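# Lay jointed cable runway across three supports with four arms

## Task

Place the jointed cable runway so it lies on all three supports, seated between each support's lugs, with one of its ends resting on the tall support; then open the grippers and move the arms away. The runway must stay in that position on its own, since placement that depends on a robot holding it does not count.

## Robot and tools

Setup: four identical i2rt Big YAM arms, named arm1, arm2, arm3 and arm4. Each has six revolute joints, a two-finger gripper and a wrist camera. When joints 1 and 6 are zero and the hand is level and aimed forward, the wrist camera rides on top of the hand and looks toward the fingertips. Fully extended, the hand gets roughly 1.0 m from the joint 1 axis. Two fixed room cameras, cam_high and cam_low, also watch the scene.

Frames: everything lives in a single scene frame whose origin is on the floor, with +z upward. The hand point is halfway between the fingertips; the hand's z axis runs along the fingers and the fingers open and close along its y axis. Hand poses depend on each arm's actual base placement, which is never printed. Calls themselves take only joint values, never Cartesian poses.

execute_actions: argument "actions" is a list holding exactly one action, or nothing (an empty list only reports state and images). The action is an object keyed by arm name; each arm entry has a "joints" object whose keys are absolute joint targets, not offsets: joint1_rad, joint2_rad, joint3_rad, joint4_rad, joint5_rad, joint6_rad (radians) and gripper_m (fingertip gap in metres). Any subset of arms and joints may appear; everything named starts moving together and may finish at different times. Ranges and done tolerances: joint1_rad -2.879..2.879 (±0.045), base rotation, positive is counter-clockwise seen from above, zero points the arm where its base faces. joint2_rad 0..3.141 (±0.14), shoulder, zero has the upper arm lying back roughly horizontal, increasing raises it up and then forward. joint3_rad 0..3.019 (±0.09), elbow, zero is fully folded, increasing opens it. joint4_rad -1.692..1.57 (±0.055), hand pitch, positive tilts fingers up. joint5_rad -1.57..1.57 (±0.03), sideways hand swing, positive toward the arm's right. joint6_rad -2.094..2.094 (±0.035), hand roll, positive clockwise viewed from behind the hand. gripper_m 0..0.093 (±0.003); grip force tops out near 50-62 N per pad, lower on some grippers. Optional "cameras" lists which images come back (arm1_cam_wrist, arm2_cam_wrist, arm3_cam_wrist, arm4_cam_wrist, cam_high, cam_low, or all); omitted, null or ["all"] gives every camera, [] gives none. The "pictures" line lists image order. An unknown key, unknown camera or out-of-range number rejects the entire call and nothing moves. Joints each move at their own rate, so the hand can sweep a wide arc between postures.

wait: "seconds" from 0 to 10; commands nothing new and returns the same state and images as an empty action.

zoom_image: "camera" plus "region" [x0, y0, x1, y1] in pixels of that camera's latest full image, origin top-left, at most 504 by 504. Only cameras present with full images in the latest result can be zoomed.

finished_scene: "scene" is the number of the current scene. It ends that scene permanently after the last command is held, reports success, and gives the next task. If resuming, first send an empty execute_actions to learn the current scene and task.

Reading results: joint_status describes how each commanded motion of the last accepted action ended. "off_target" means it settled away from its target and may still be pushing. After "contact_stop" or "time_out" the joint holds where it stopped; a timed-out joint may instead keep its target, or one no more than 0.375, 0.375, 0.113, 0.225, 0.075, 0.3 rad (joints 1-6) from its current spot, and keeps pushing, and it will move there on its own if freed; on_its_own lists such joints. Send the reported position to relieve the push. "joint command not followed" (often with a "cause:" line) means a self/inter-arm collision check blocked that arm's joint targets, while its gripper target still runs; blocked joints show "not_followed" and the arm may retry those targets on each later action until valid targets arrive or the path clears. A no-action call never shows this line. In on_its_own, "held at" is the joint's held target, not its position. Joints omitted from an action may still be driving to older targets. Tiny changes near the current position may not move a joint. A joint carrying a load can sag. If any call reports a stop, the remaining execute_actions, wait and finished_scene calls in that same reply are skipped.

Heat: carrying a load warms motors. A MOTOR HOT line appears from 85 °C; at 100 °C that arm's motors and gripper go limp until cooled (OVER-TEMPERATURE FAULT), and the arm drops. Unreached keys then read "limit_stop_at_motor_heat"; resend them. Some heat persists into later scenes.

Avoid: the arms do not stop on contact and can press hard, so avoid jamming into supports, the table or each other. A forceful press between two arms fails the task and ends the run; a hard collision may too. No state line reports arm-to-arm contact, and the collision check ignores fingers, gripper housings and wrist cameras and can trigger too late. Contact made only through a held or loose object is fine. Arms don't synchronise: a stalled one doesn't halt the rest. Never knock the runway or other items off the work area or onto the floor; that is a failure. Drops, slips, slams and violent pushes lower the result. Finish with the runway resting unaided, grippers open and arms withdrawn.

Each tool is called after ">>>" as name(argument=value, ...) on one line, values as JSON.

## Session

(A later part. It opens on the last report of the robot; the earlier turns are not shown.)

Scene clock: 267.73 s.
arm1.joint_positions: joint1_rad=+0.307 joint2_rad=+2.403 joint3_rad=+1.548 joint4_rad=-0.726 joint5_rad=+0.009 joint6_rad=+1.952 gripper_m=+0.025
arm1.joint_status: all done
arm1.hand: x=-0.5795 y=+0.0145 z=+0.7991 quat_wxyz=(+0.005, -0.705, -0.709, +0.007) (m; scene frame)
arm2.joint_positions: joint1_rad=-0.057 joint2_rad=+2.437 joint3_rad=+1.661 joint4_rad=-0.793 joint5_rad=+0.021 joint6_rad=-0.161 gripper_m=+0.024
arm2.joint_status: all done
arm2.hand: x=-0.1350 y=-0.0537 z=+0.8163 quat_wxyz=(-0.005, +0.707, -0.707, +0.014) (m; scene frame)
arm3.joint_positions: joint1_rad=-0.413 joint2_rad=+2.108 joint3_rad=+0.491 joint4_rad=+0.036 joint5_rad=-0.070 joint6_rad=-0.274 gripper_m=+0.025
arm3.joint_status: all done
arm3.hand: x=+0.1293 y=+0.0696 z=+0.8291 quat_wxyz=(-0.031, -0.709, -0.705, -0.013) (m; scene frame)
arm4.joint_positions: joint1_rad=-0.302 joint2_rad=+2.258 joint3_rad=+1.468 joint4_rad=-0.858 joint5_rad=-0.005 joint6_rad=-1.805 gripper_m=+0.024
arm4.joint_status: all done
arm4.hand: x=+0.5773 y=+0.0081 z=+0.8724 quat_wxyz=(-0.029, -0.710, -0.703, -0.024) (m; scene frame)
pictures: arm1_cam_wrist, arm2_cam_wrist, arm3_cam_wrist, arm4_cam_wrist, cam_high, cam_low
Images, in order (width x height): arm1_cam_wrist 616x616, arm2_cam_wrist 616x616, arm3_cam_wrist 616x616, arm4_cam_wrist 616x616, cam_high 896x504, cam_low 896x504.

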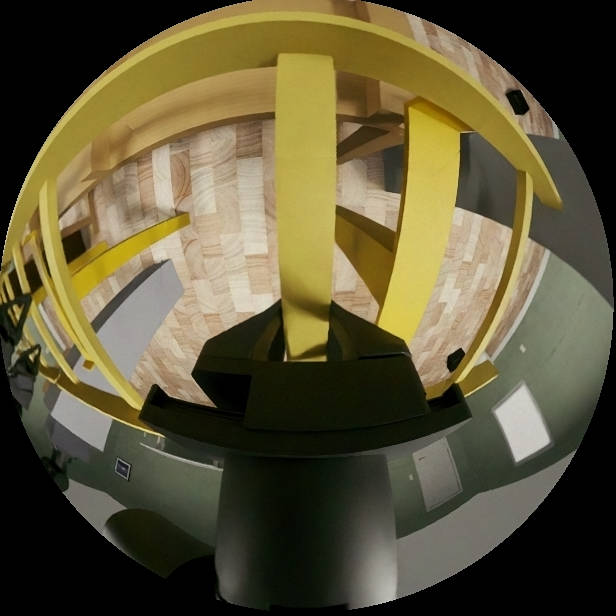

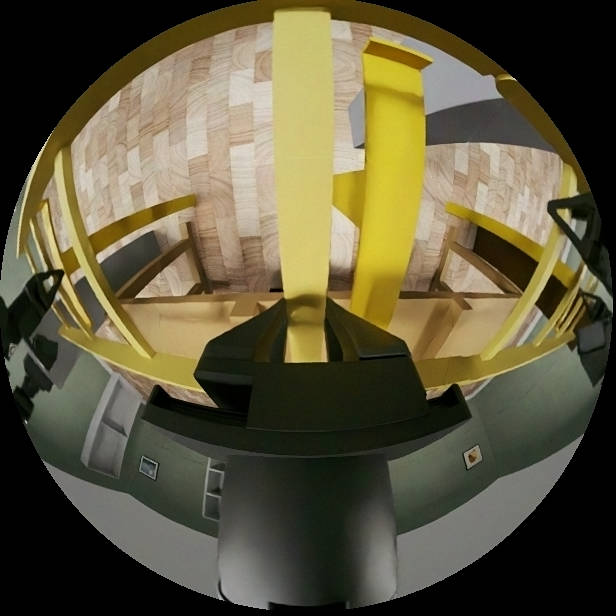

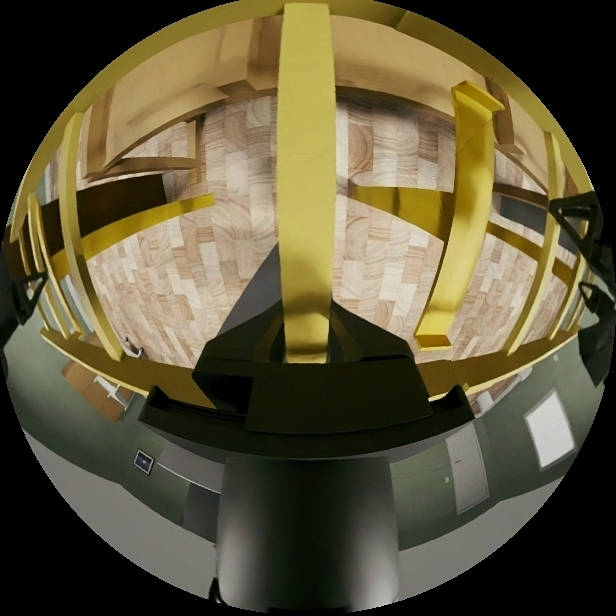

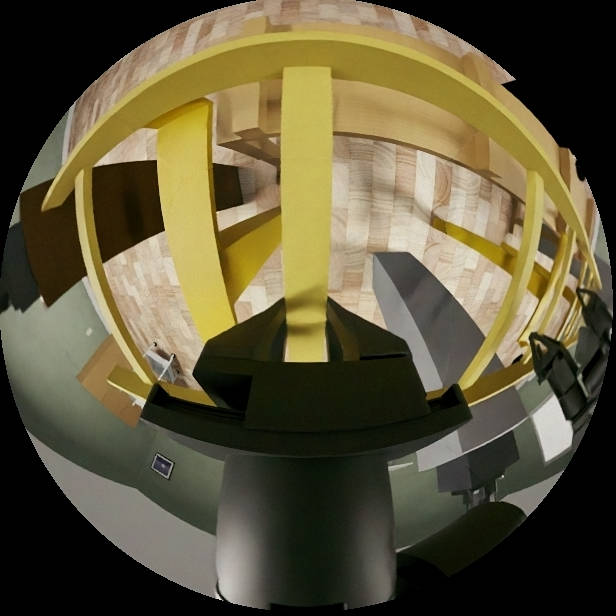

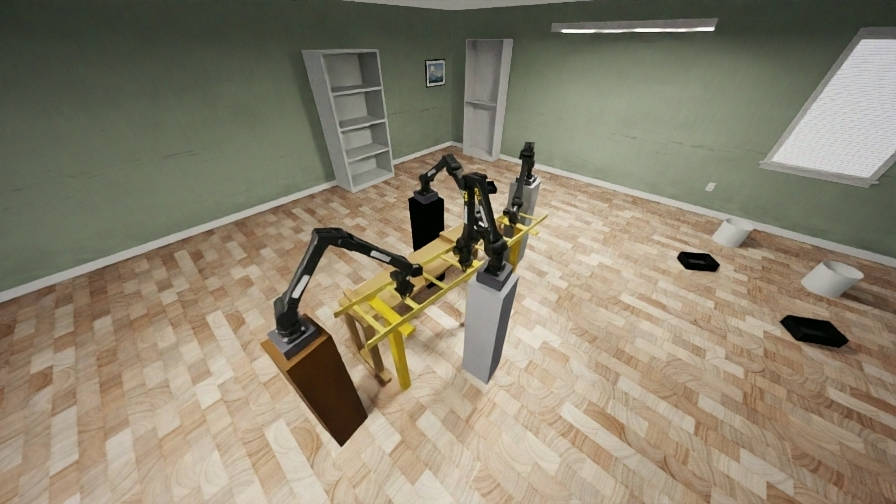

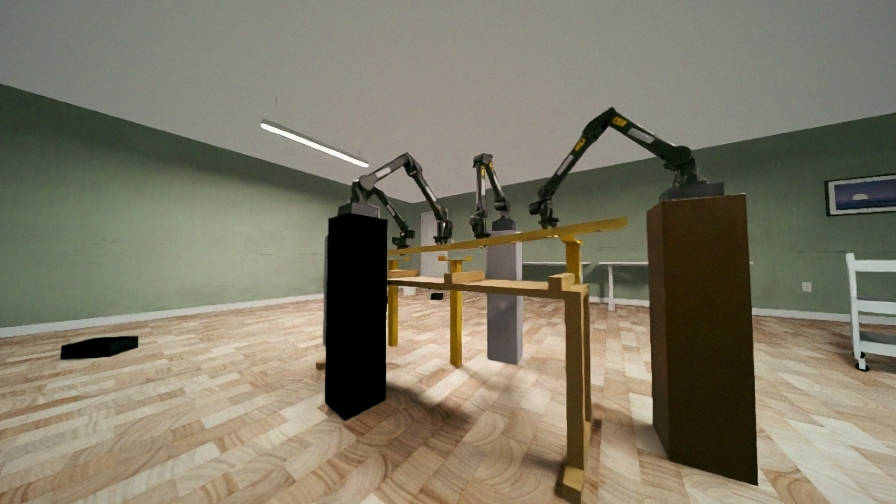

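>>> execute_actions(actions=[{"arm1":{"joints":{"joint1_rad":0.35,"joint3_rad":1.625,"joint6_rad":1.98}},"arm2":{"joints":{"joint2_rad":2.45,"joint3_rad":1.77,"joint4_rad":-0.825}},"arm3":{"joints":{"joint2_rad":2.125,"joint3_rad":0.455,"joint4_rad":0.12,"joint1_rad":-0.43,"joint6_rad":-0.29}},"arm4":{"joints":{"joint1_rad":-0.347,"joint3_rad":1.54,"joint6_rad":-1.835}}}])

>>> zoom_image(camera="arm1_cam_wrist", region=[320, 20, 520, 220])

>>> zoom_image(camera="arm4_cam_wrist", region=[90, 20, 290, 220])

>>> zoom_image(camera="cam_low", region=[520, 205, 640, 265])

>>> zoom_image(camera="cam_low", region=[380, 225, 500, 285])

Scene clock: 282.60 s.
arm1.joint_positions: joint1_rad=+0.319 joint2_rad=+2.403 joint3_rad=+1.555 joint4_rad=-0.726 joint5_rad=+0.004 joint6_rad=+1.964 gripper_m=+0.025
arm1.joint_status: all done
arm1.hand: x=-0.5793 y=+0.0236 z=+0.8009 quat_wxyz=(+0.006, -0.705, -0.709, +0.003) (m; scene frame)
arm2.joint_positions: joint1_rad=-0.057 joint2_rad=+2.469 joint3_rad=+1.708 joint4_rad=-0.808 joint5_rad=+0.015 joint6_rad=-0.161 gripper_m=+0.024
arm2.joint_status: all done
arm2.hand: x=-0.1344 y=-0.0435 z=+0.8097 quat_wxyz=(-0.003, +0.707, -0.707, +0.012) (m; scene frame)
arm3.joint_positions: joint1_rad=-0.425 joint2_rad=+2.138 joint3_rad=+0.468 joint4_rad=+0.096 joint5_rad=-0.076 joint6_rad=-0.284 gripper_m=+0.025
arm3.joint_status: all done
arm3.hand: x=+0.1302 y=+0.0798 z=+0.8227 quat_wxyz=(-0.035, -0.709, -0.704, -0.012) (m; scene frame)
arm4.joint_positions: joint1_rad=-0.316 joint2_rad=+2.258 joint3_rad=+1.472 joint4_rad=-0.858 joint5_rad=-0.002 joint6_rad=-1.815 gripper_m=+0.024
arm4.joint_status: all done
arm4.hand: x=+0.5774 y=+0.0168 z=+0.8736 quat_wxyz=(-0.027, -0.712, -0.702, -0.024) (m; scene frame)
pictures: arm1_cam_wrist, arm2_cam_wrist, arm3_cam_wrist, arm4_cam_wrist, cam_high, cam_low
Images, in order (width x height): arm1_cam_wrist 616x616, arm2_cam_wrist 616x616, arm3_cam_wrist 616x616, arm4_cam_wrist 616x616, cam_high 896x504, cam_low 896x504.

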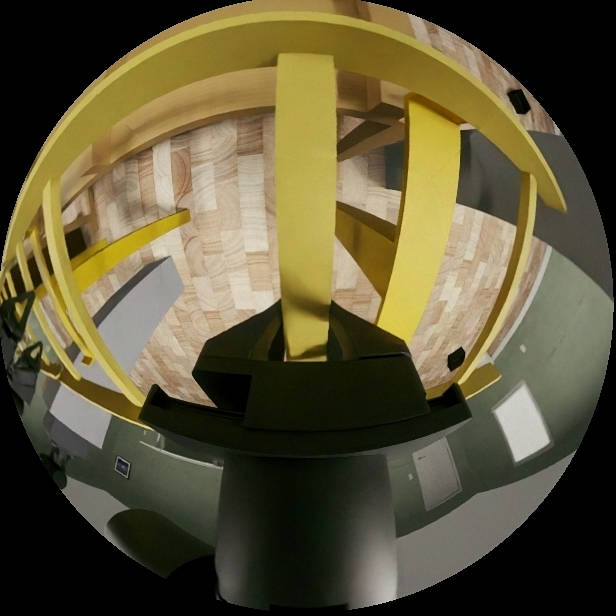

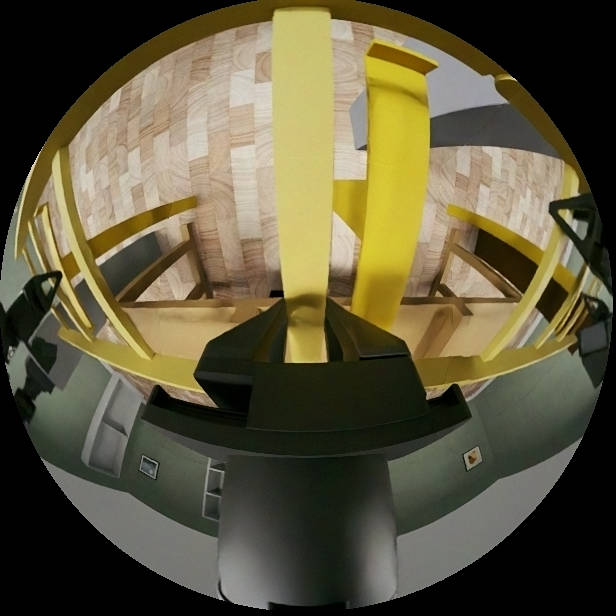

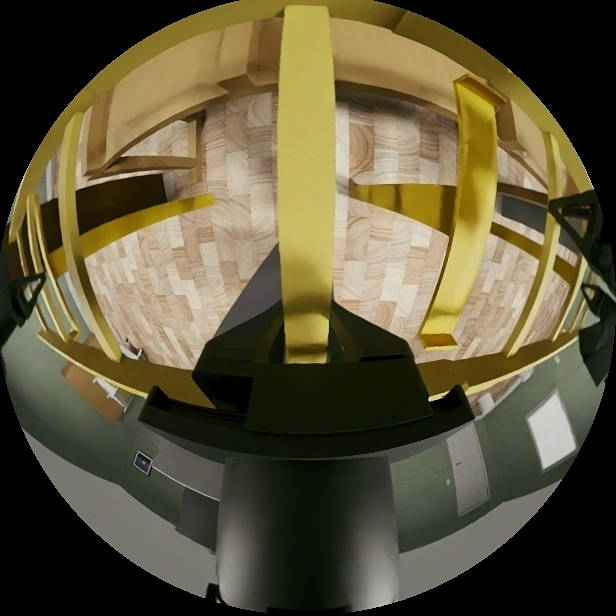

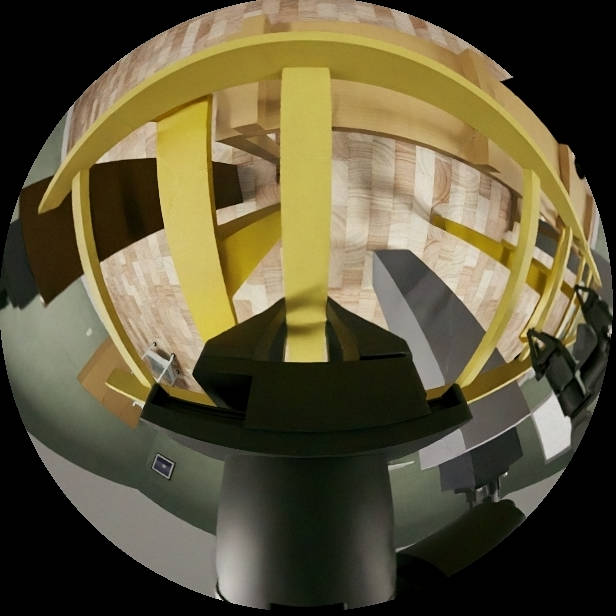

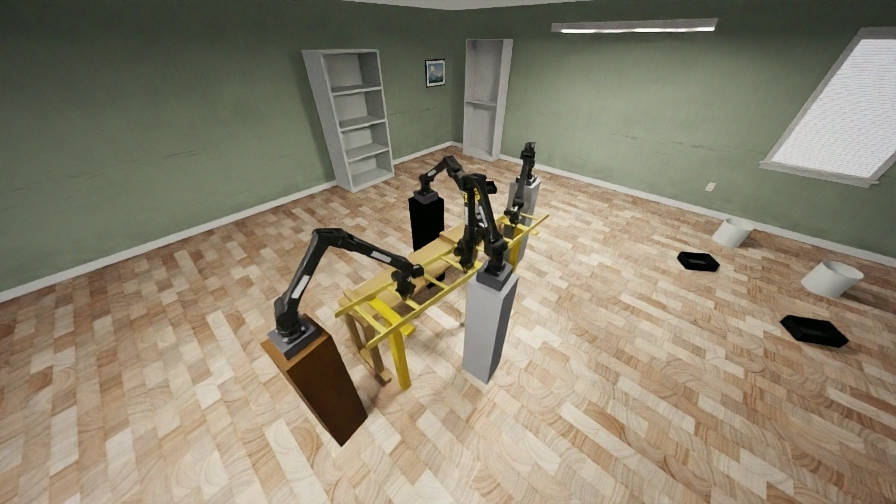

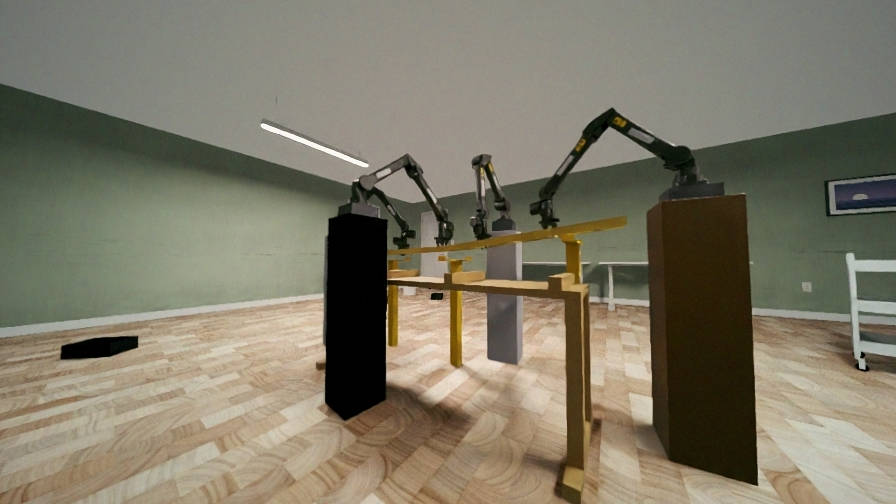

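Region (320, 20, 520, 220) of arm1_cam_wrist's 616x616 image, scaled by 2.520, with more detail than that image has.

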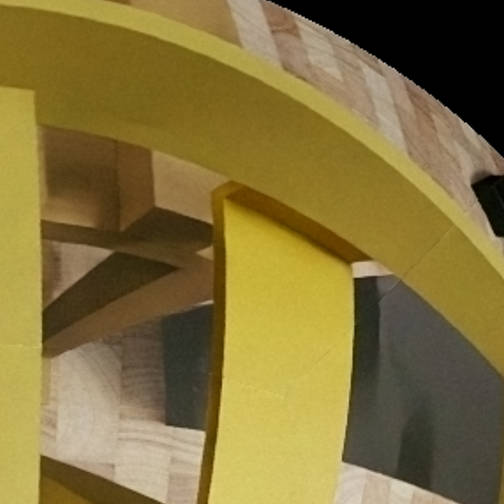

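Region (90, 20, 290, 220) of arm4_cam_wrist's 616x616 image, scaled by 2.520, with more detail than that image has.

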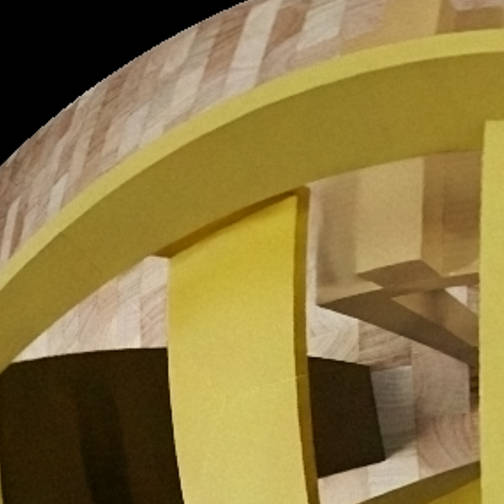

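Region (520, 205, 640, 265) of cam_low's 896x504 image, scaled by 4.200, with more detail than that image has.

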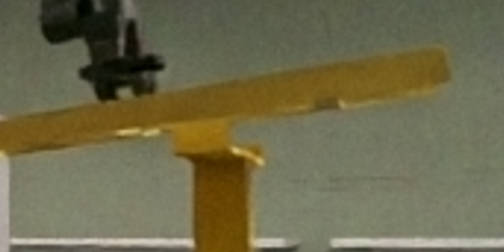

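Region (380, 225, 500, 285) of cam_low's 896x504 image, scaled by 4.200, with more detail than that image has.

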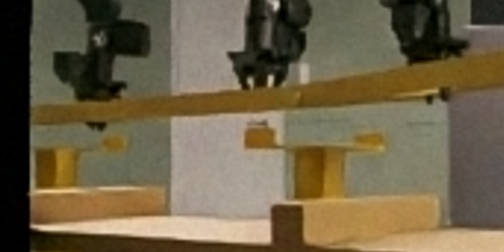

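>>> execute_actions(actions=[{"arm1":{"joints":{"joint1_rad":0.36,"joint2_rad":2.345,"joint3_rad":1.64,"joint4_rad":-0.72}},"arm2":{"joints":{"joint2_rad":2.53,"joint3_rad":1.815,"joint4_rad":-0.785}},"arm3":{"joints":{"joint2_rad":2.28,"joint3_rad":0.49,"joint4_rad":0.24,"joint1_rad":-0.45,"joint5_rad":-0.115,"joint6_rad":-0.30}},"arm4":{"joints":{"joint1_rad":-0.355,"joint2_rad":2.18,"joint3_rad":1.57,"joint4_rad":-0.895}}}])

>>> zoom_image(camera="cam_low", region=[520, 205, 640, 265])

>>> zoom_image(camera="cam_low", region=[380, 225, 500, 285])

Scene clock: 293.83 s.
arm1.joint_positions: joint1_rad=+0.329 joint2_rad=+2.472 joint3_rad=+1.585 joint4_rad=-0.684 joint5_rad=+0.010 joint6_rad=+1.974 gripper_m=+0.025
arm1.joint_status: all done
arm1.hand: x=-0.5796 y=+0.0293 z=+0.7679 quat_wxyz=(+0.002, -0.705, -0.709, +0.004) (m; scene frame)
arm2.joint_positions: joint1_rad=-0.057 joint2_rad=+2.554 joint3_rad=+1.761 joint4_rad=-0.778 joint5_rad=+0.007 joint6_rad=-0.161 gripper_m=+0.024
arm2.joint_status: all done
arm2.hand: x=-0.1349 y=-0.0386 z=+0.7718 quat_wxyz=(+0.000, +0.707, -0.707, +0.009) (m; scene frame)
arm3.joint_positions: joint1_rad=-0.448 joint2_rad=+2.294 joint3_rad=+0.500 joint4_rad=+0.222 joint5_rad=-0.102 joint6_rad=-0.302 gripper_m=+0.025
arm3.joint_status: all done
arm3.hand: x=+0.1303 y=+0.0842 z=+0.7868 quat_wxyz=(-0.047, -0.710, -0.702, -0.016) (m; scene frame)
arm4.joint_positions: joint1_rad=-0.322 joint2_rad=+2.322 joint3_rad=+1.510 joint4_rad=-0.855 joint5_rad=-0.003 joint6_rad=-1.818 gripper_m=+0.024
arm4.joint_status: joint2_rad off_target (ended at +2.322, target +2.180); the others done
arm4.hand: x=+0.5759 y=+0.0208 z=+0.8475 quat_wxyz=(-0.038, -0.712, -0.700, -0.029) (m; scene frame)
pictures: arm1_cam_wrist, arm2_cam_wrist, arm3_cam_wrist, arm4_cam_wrist, cam_high, cam_low
Images, in order (width x height): arm1_cam_wrist 616x616, arm2_cam_wrist 616x616, arm3_cam_wrist 616x616, arm4_cam_wrist 616x616, cam_high 896x504, cam_low 896x504.

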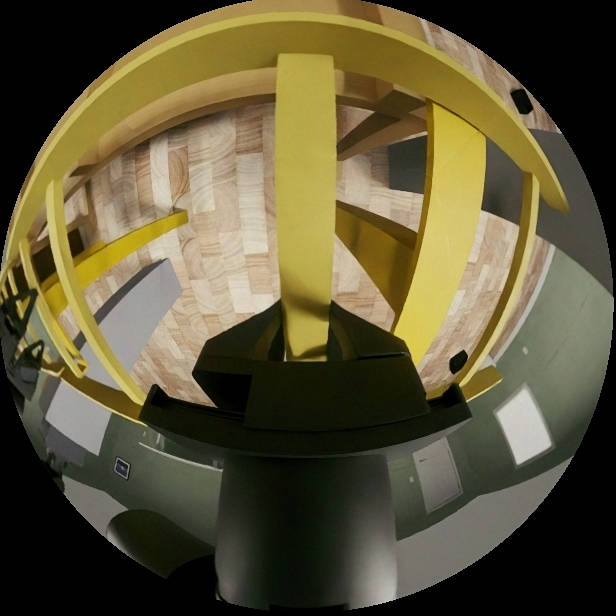

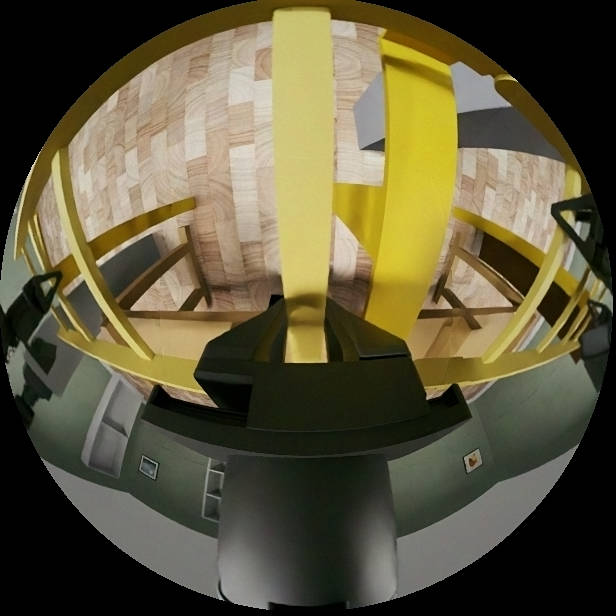

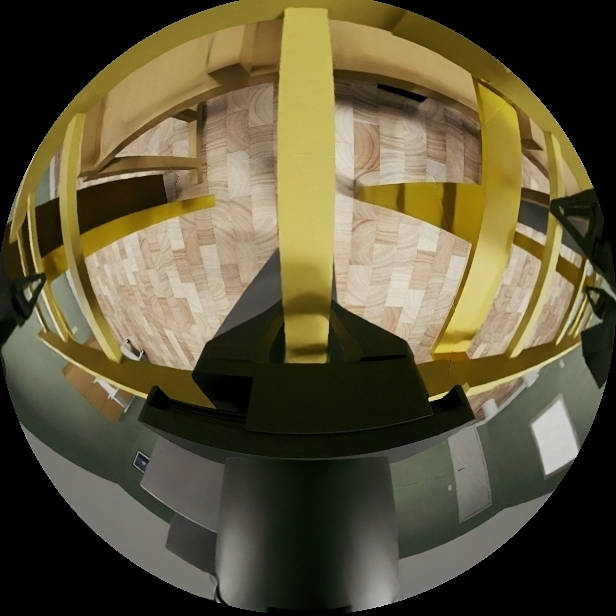

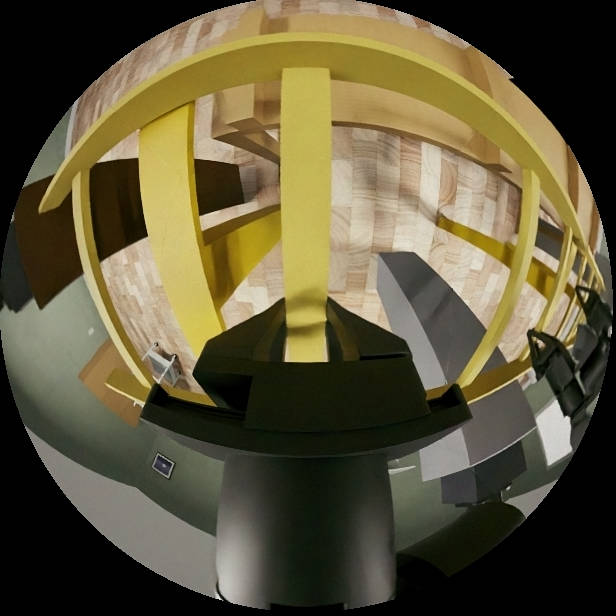

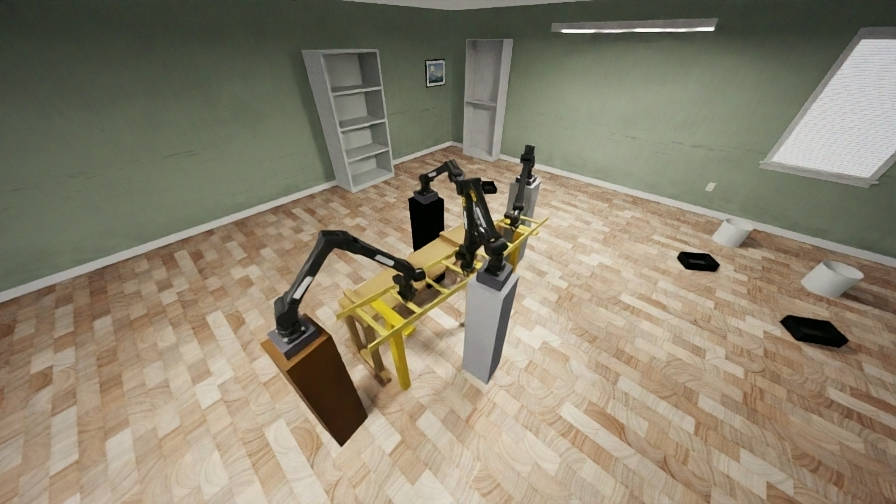

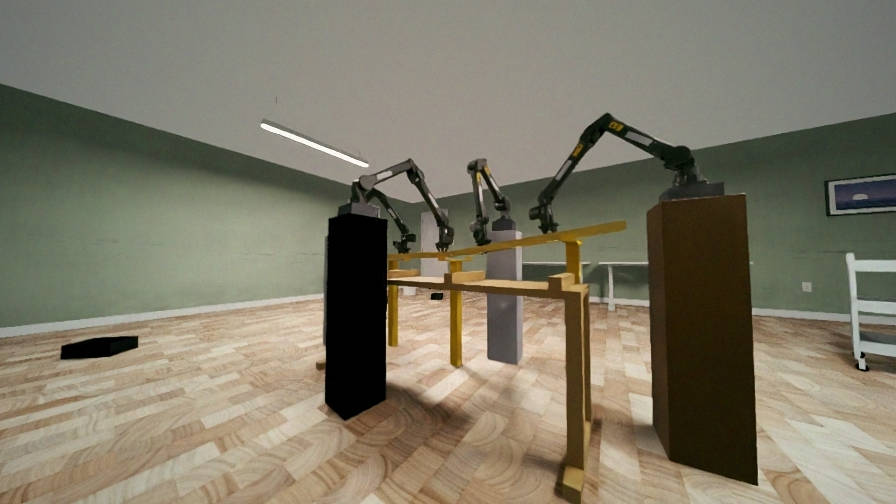

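Region (520, 205, 640, 265) of cam_low's 896x504 image, scaled by 4.200, with more detail than that image has.

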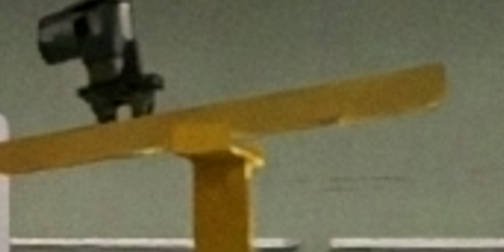

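Region (380, 225, 500, 285) of cam_low's 896x504 image, scaled by 4.200, with more detail than that image has.

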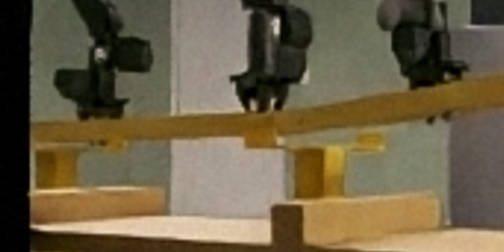

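>>> execute_actions(actions=[{"arm1":{"joints":{"joint1_rad":0.34,"joint2_rad":2.39,"joint3_rad":1.65,"joint4_rad":-0.69}},"arm2":{"joints":{"joint2_rad":2.57,"joint3_rad":1.82,"joint4_rad":-0.757}},"arm3":{"joints":{"joint2_rad":2.36,"joint3_rad":0.52,"joint4_rad":0.29,"joint1_rad":-0.46,"joint5_rad":-0.125}},"arm4":{"joints":{"joint1_rad":-0.335,"joint2_rad":2.225,"joint3_rad":1.585,"joint4_rad":-0.895}}}])

>>> zoom_image(camera="cam_low", region=[520, 205, 640, 265])

>>> zoom_image(camera="cam_low", region=[380, 225, 500, 285])

Scene clock: 298.73 s.
arm1.joint_positions: joint1_rad=+0.329 joint2_rad=+2.495 joint3_rad=+1.593 joint4_rad=-0.666 joint5_rad=+0.012 joint6_rad=+1.977 gripper_m=+0.025
arm1.joint_status: all done
arm1.hand: x=-0.5792 y=+0.0287 z=+0.7566 quat_wxyz=(+0.001, -0.706, -0.708, +0.003) (m; scene frame)
arm2.joint_positions: joint1_rad=-0.057 joint2_rad=+2.582 joint3_rad=+1.769 joint4_rad=-0.757 joint5_rad=+0.005 joint6_rad=-0.161 gripper_m=+0.024
arm2.joint_status: all done
arm2.hand: x=-0.1351 y=-0.0397 z=+0.7565 quat_wxyz=(+0.000, +0.707, -0.707, +0.008) (m; scene frame)
arm3.joint_positions: joint1_rad=-0.456 joint2_rad=+2.368 joint3_rad=+0.526 joint4_rad=+0.277 joint5_rad=-0.116 joint6_rad=-0.308 gripper_m=+0.025
arm3.joint_status: all done
arm3.hand: x=+0.1306 y=+0.0832 z=+0.7686 quat_wxyz=(-0.056, -0.711, -0.701, -0.016) (m; scene frame)
arm4.joint_positions: joint1_rad=-0.322 joint2_rad=+2.350 joint3_rad=+1.527 joint4_rad=-0.855 joint5_rad=-0.006 joint6_rad=-1.819 gripper_m=+0.024
arm4.joint_status: all done
arm4.hand: x=+0.5753 y=+0.0205 z=+0.8363 quat_wxyz=(-0.043, -0.712, -0.700, -0.030) (m; scene frame)
pictures: arm1_cam_wrist, arm2_cam_wrist, arm3_cam_wrist, arm4_cam_wrist, cam_high, cam_low
Images, in order (width x height): arm1_cam_wrist 616x616, arm2_cam_wrist 616x616, arm3_cam_wrist 616x616, arm4_cam_wrist 616x616, cam_high 896x504, cam_low 896x504.

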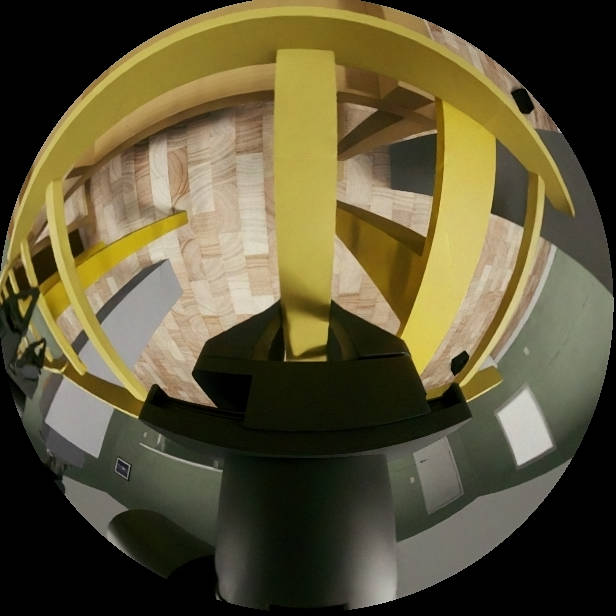

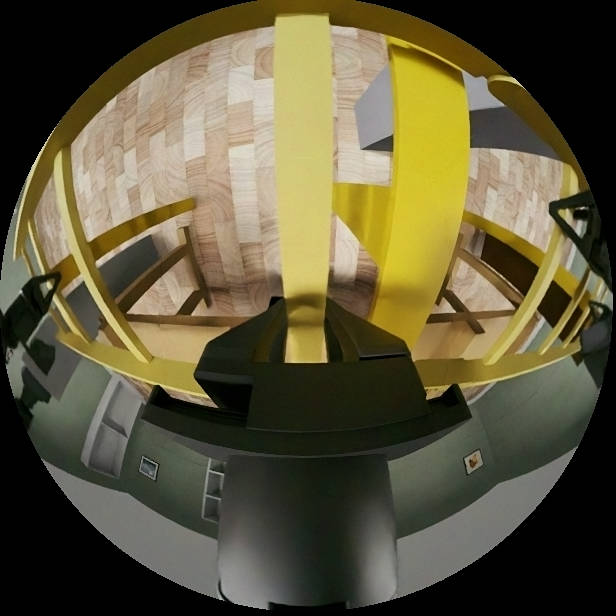

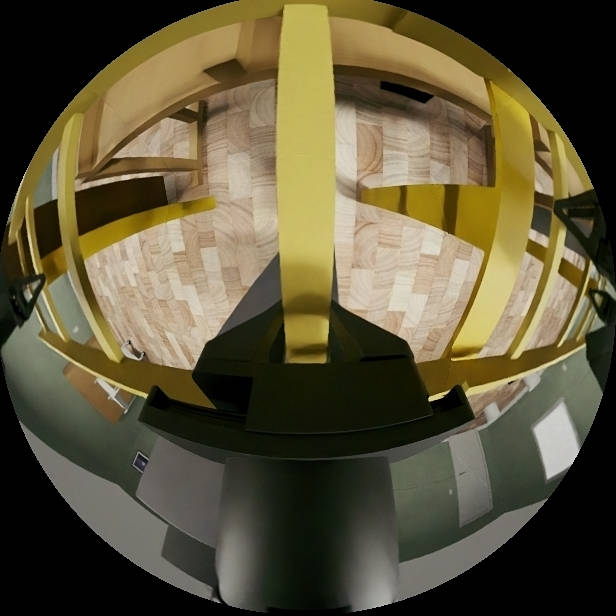

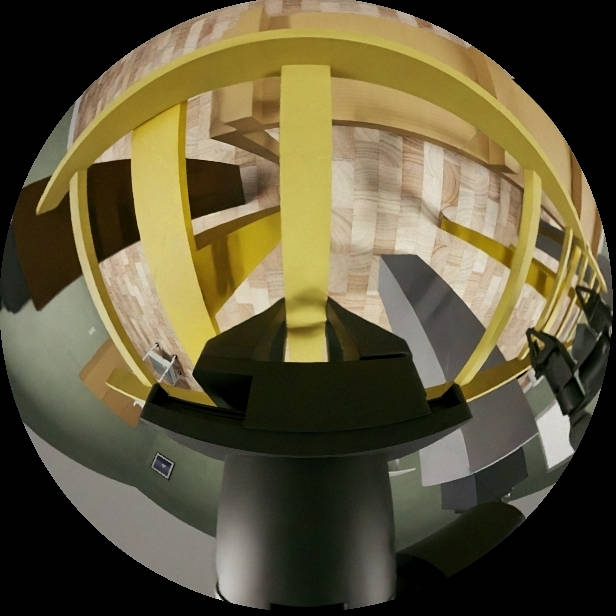

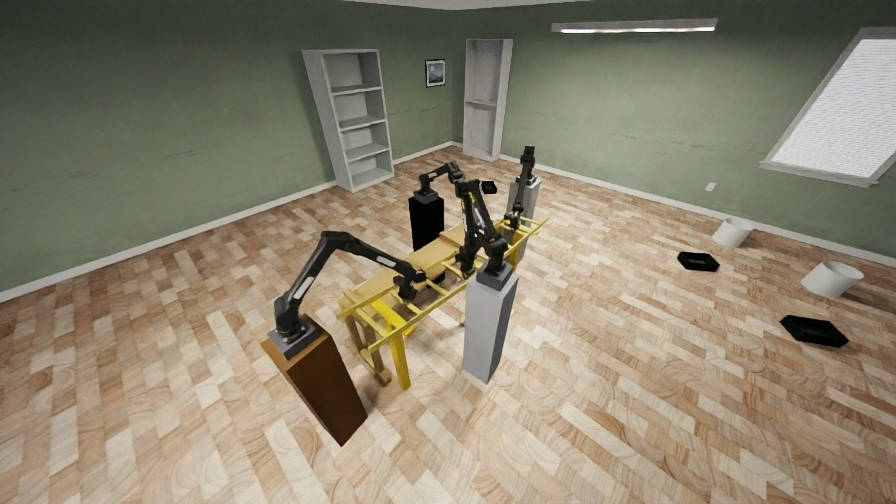

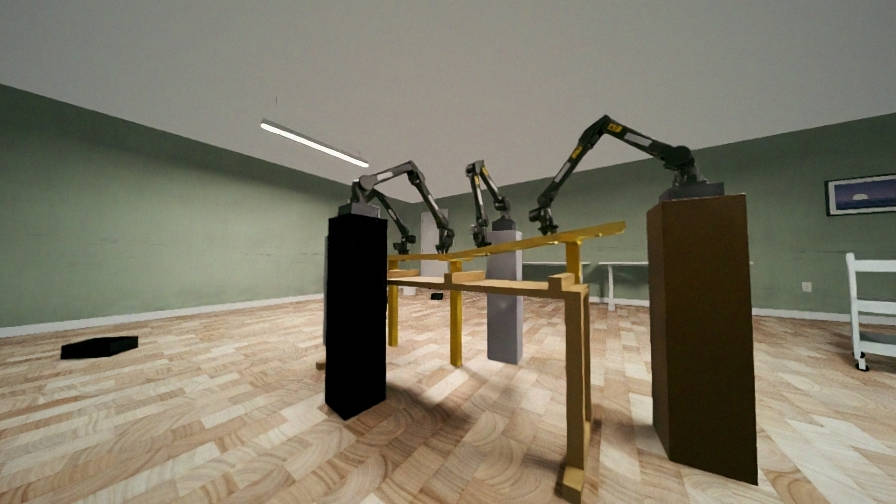

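Region (520, 205, 640, 265) of cam_low's 896x504 image, scaled by 4.200, with more detail than that image has.

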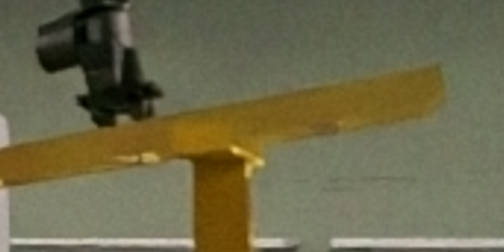

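Region (380, 225, 500, 285) of cam_low's 896x504 image, scaled by 4.200, with more detail than that image has.

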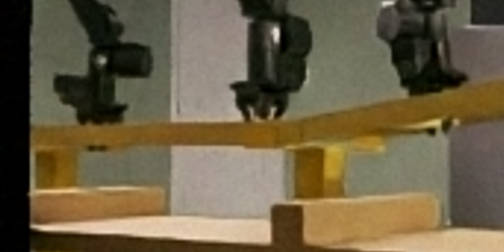

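Now ease the load off by sending reported positions.

>>> execute_actions(actions=[{"arm1":{"joints":{"joint1_rad":0.329,"joint2_rad":2.49,"joint3_rad":1.60,"joint4_rad":-0.666}},"arm2":{"joints":{"joint2_rad":2.59,"joint3_rad":1.775,"joint4_rad":-0.757}},"arm3":{"joints":{"joint2_rad":2.385,"joint3_rad":0.53,"joint4_rad":0.29}},"arm4":{"joints":{"joint1_rad":-0.322,"joint2_rad":2.345,"joint3_rad":1.535,"joint4_rad":-0.86}}}], cameras=["cam_low","arm3_cam_wrist"])

>>> zoom_image(camera="cam_low", region=[380, 200, 640, 290])

Scene clock: 302.20 s.
arm1.joint_positions: joint1_rad=+0.328 joint2_rad=+2.512 joint3_rad=+1.593 joint4_rad=-0.647 joint5_rad=+0.016 joint6_rad=+1.982 gripper_m=+0.025
arm1.joint_status: all done
arm1.hand: x=-0.5807 y=+0.0271 z=+0.7465 quat_wxyz=(-0.001, -0.708, -0.706, +0.003) (m; scene frame)
arm2.joint_positions: joint1_rad=-0.058 joint2_rad=+2.591 joint3_rad=+1.769 joint4_rad=-0.753 joint5_rad=+0.006 joint6_rad=-0.159 gripper_m=+0.024
arm2.joint_status: all done
arm2.hand: x=-0.1352 y=-0.0423 z=+0.7508 quat_wxyz=(+0.002, +0.707, -0.707, +0.010) (m; scene frame)
arm3.joint_positions: joint1_rad=-0.456 joint2_rad=+2.406 joint3_rad=+0.548 joint4_rad=+0.290 joint5_rad=-0.121 joint6_rad=-0.310 gripper_m=+0.025
arm3.joint_status: all done
arm3.hand: x=+0.1309 y=+0.0818 z=+0.7580 quat_wxyz=(-0.057, -0.710, -0.702, -0.019) (m; scene frame)
arm4.joint_positions: joint1_rad=-0.322 joint2_rad=+2.368 joint3_rad=+1.527 joint4_rad=-0.842 joint5_rad=-0.009 joint6_rad=-1.822 gripper_m=+0.024
arm4.joint_status: all done
arm4.hand: x=+0.5775 y=+0.0196 z=+0.8260 quat_wxyz=(-0.046, -0.711, -0.701, -0.030) (m; scene frame)
pictures: arm3_cam_wrist, cam_low
Images, in order (width x height): arm3_cam_wrist 616x616, cam_low 896x504.

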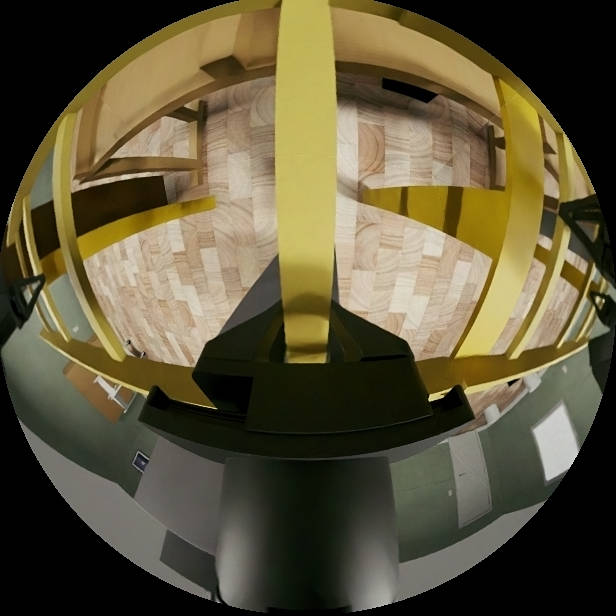

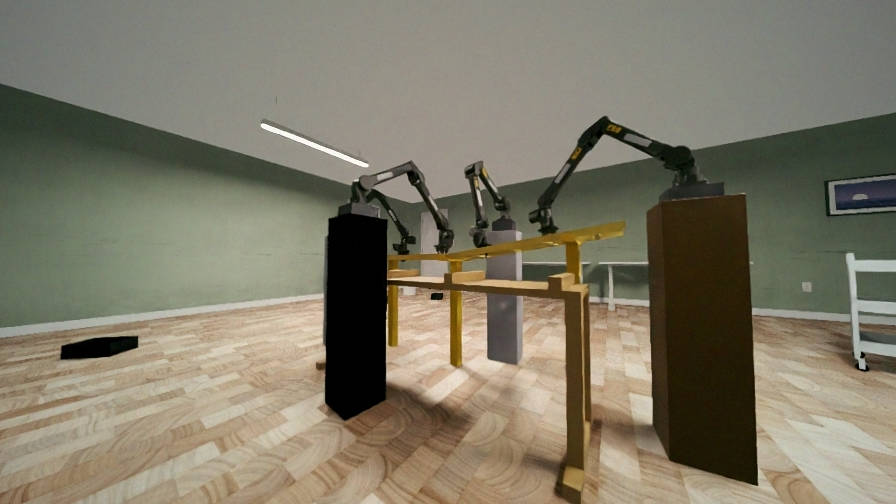

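Region (380, 200, 640, 290) of cam_low's 896x504 image, scaled by 1.938, with more detail than that image has; it fills the top 174 rows of this view, and the rest is white.

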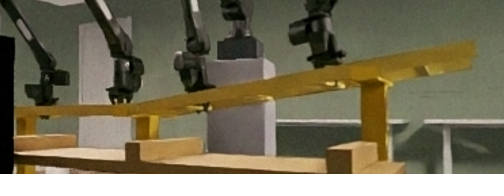

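>>> execute_actions(actions=[{"arm1":{"joints":{"joint2_rad":2.52,"joint4_rad":-0.645}},"arm2":{"joints":{"joint2_rad":2.61,"joint3_rad":1.765,"joint4_rad":-0.74}},"arm3":{"joints":{"joint2_rad":2.41,"joint3_rad":0.548,"joint4_rad":0.30}},"arm4":{"joints":{"joint2_rad":2.375,"joint3_rad":1.527,"joint4_rad":-0.842}}}], cameras=[])

Scene clock: 305.77 s.
arm1.joint_positions: joint1_rad=+0.328 joint2_rad=+2.514 joint3_rad=+1.593 joint4_rad=-0.646 joint5_rad=+0.016 joint6_rad=+1.982 gripper_m=+0.025
arm1.joint_status: all done
arm1.hand: x=-0.5808 y=+0.0271 z=+0.7458 quat_wxyz=(-0.001, -0.708, -0.706, +0.003) (m; scene frame)
arm2.joint_positions: joint1_rad=-0.058 joint2_rad=+2.591 joint3_rad=+1.769 joint4_rad=-0.752 joint5_rad=+0.006 joint6_rad=-0.159 gripper_m=+0.024
arm2.joint_status: all done
arm2.hand: x=-0.1351 y=-0.0422 z=+0.7506 quat_wxyz=(+0.002, +0.707, -0.707, +0.009) (m; scene frame)
arm3.joint_positions: joint1_rad=-0.456 joint2_rad=+2.408 joint3_rad=+0.549 joint4_rad=+0.293 joint5_rad=-0.121 joint6_rad=-0.310 gripper_m=+0.025
arm3.joint_status: all done
arm3.hand: x=+0.1307 y=+0.0811 z=+0.7576 quat_wxyz=(-0.058, -0.710, -0.702, -0.018) (m; scene frame)
arm4.joint_positions: joint1_rad=-0.322 joint2_rad=+2.369 joint3_rad=+1.527 joint4_rad=-0.840 joint5_rad=-0.009 joint6_rad=-1.822 gripper_m=+0.024
arm4.joint_status: all done
arm4.hand: x=+0.5775 y=+0.0196 z=+0.8253 quat_wxyz=(-0.046, -0.711, -0.701, -0.030) (m; scene frame)
pictures: none
No camera images: the call's "cameras" was empty. Leave "cameras" out to get every camera's image.


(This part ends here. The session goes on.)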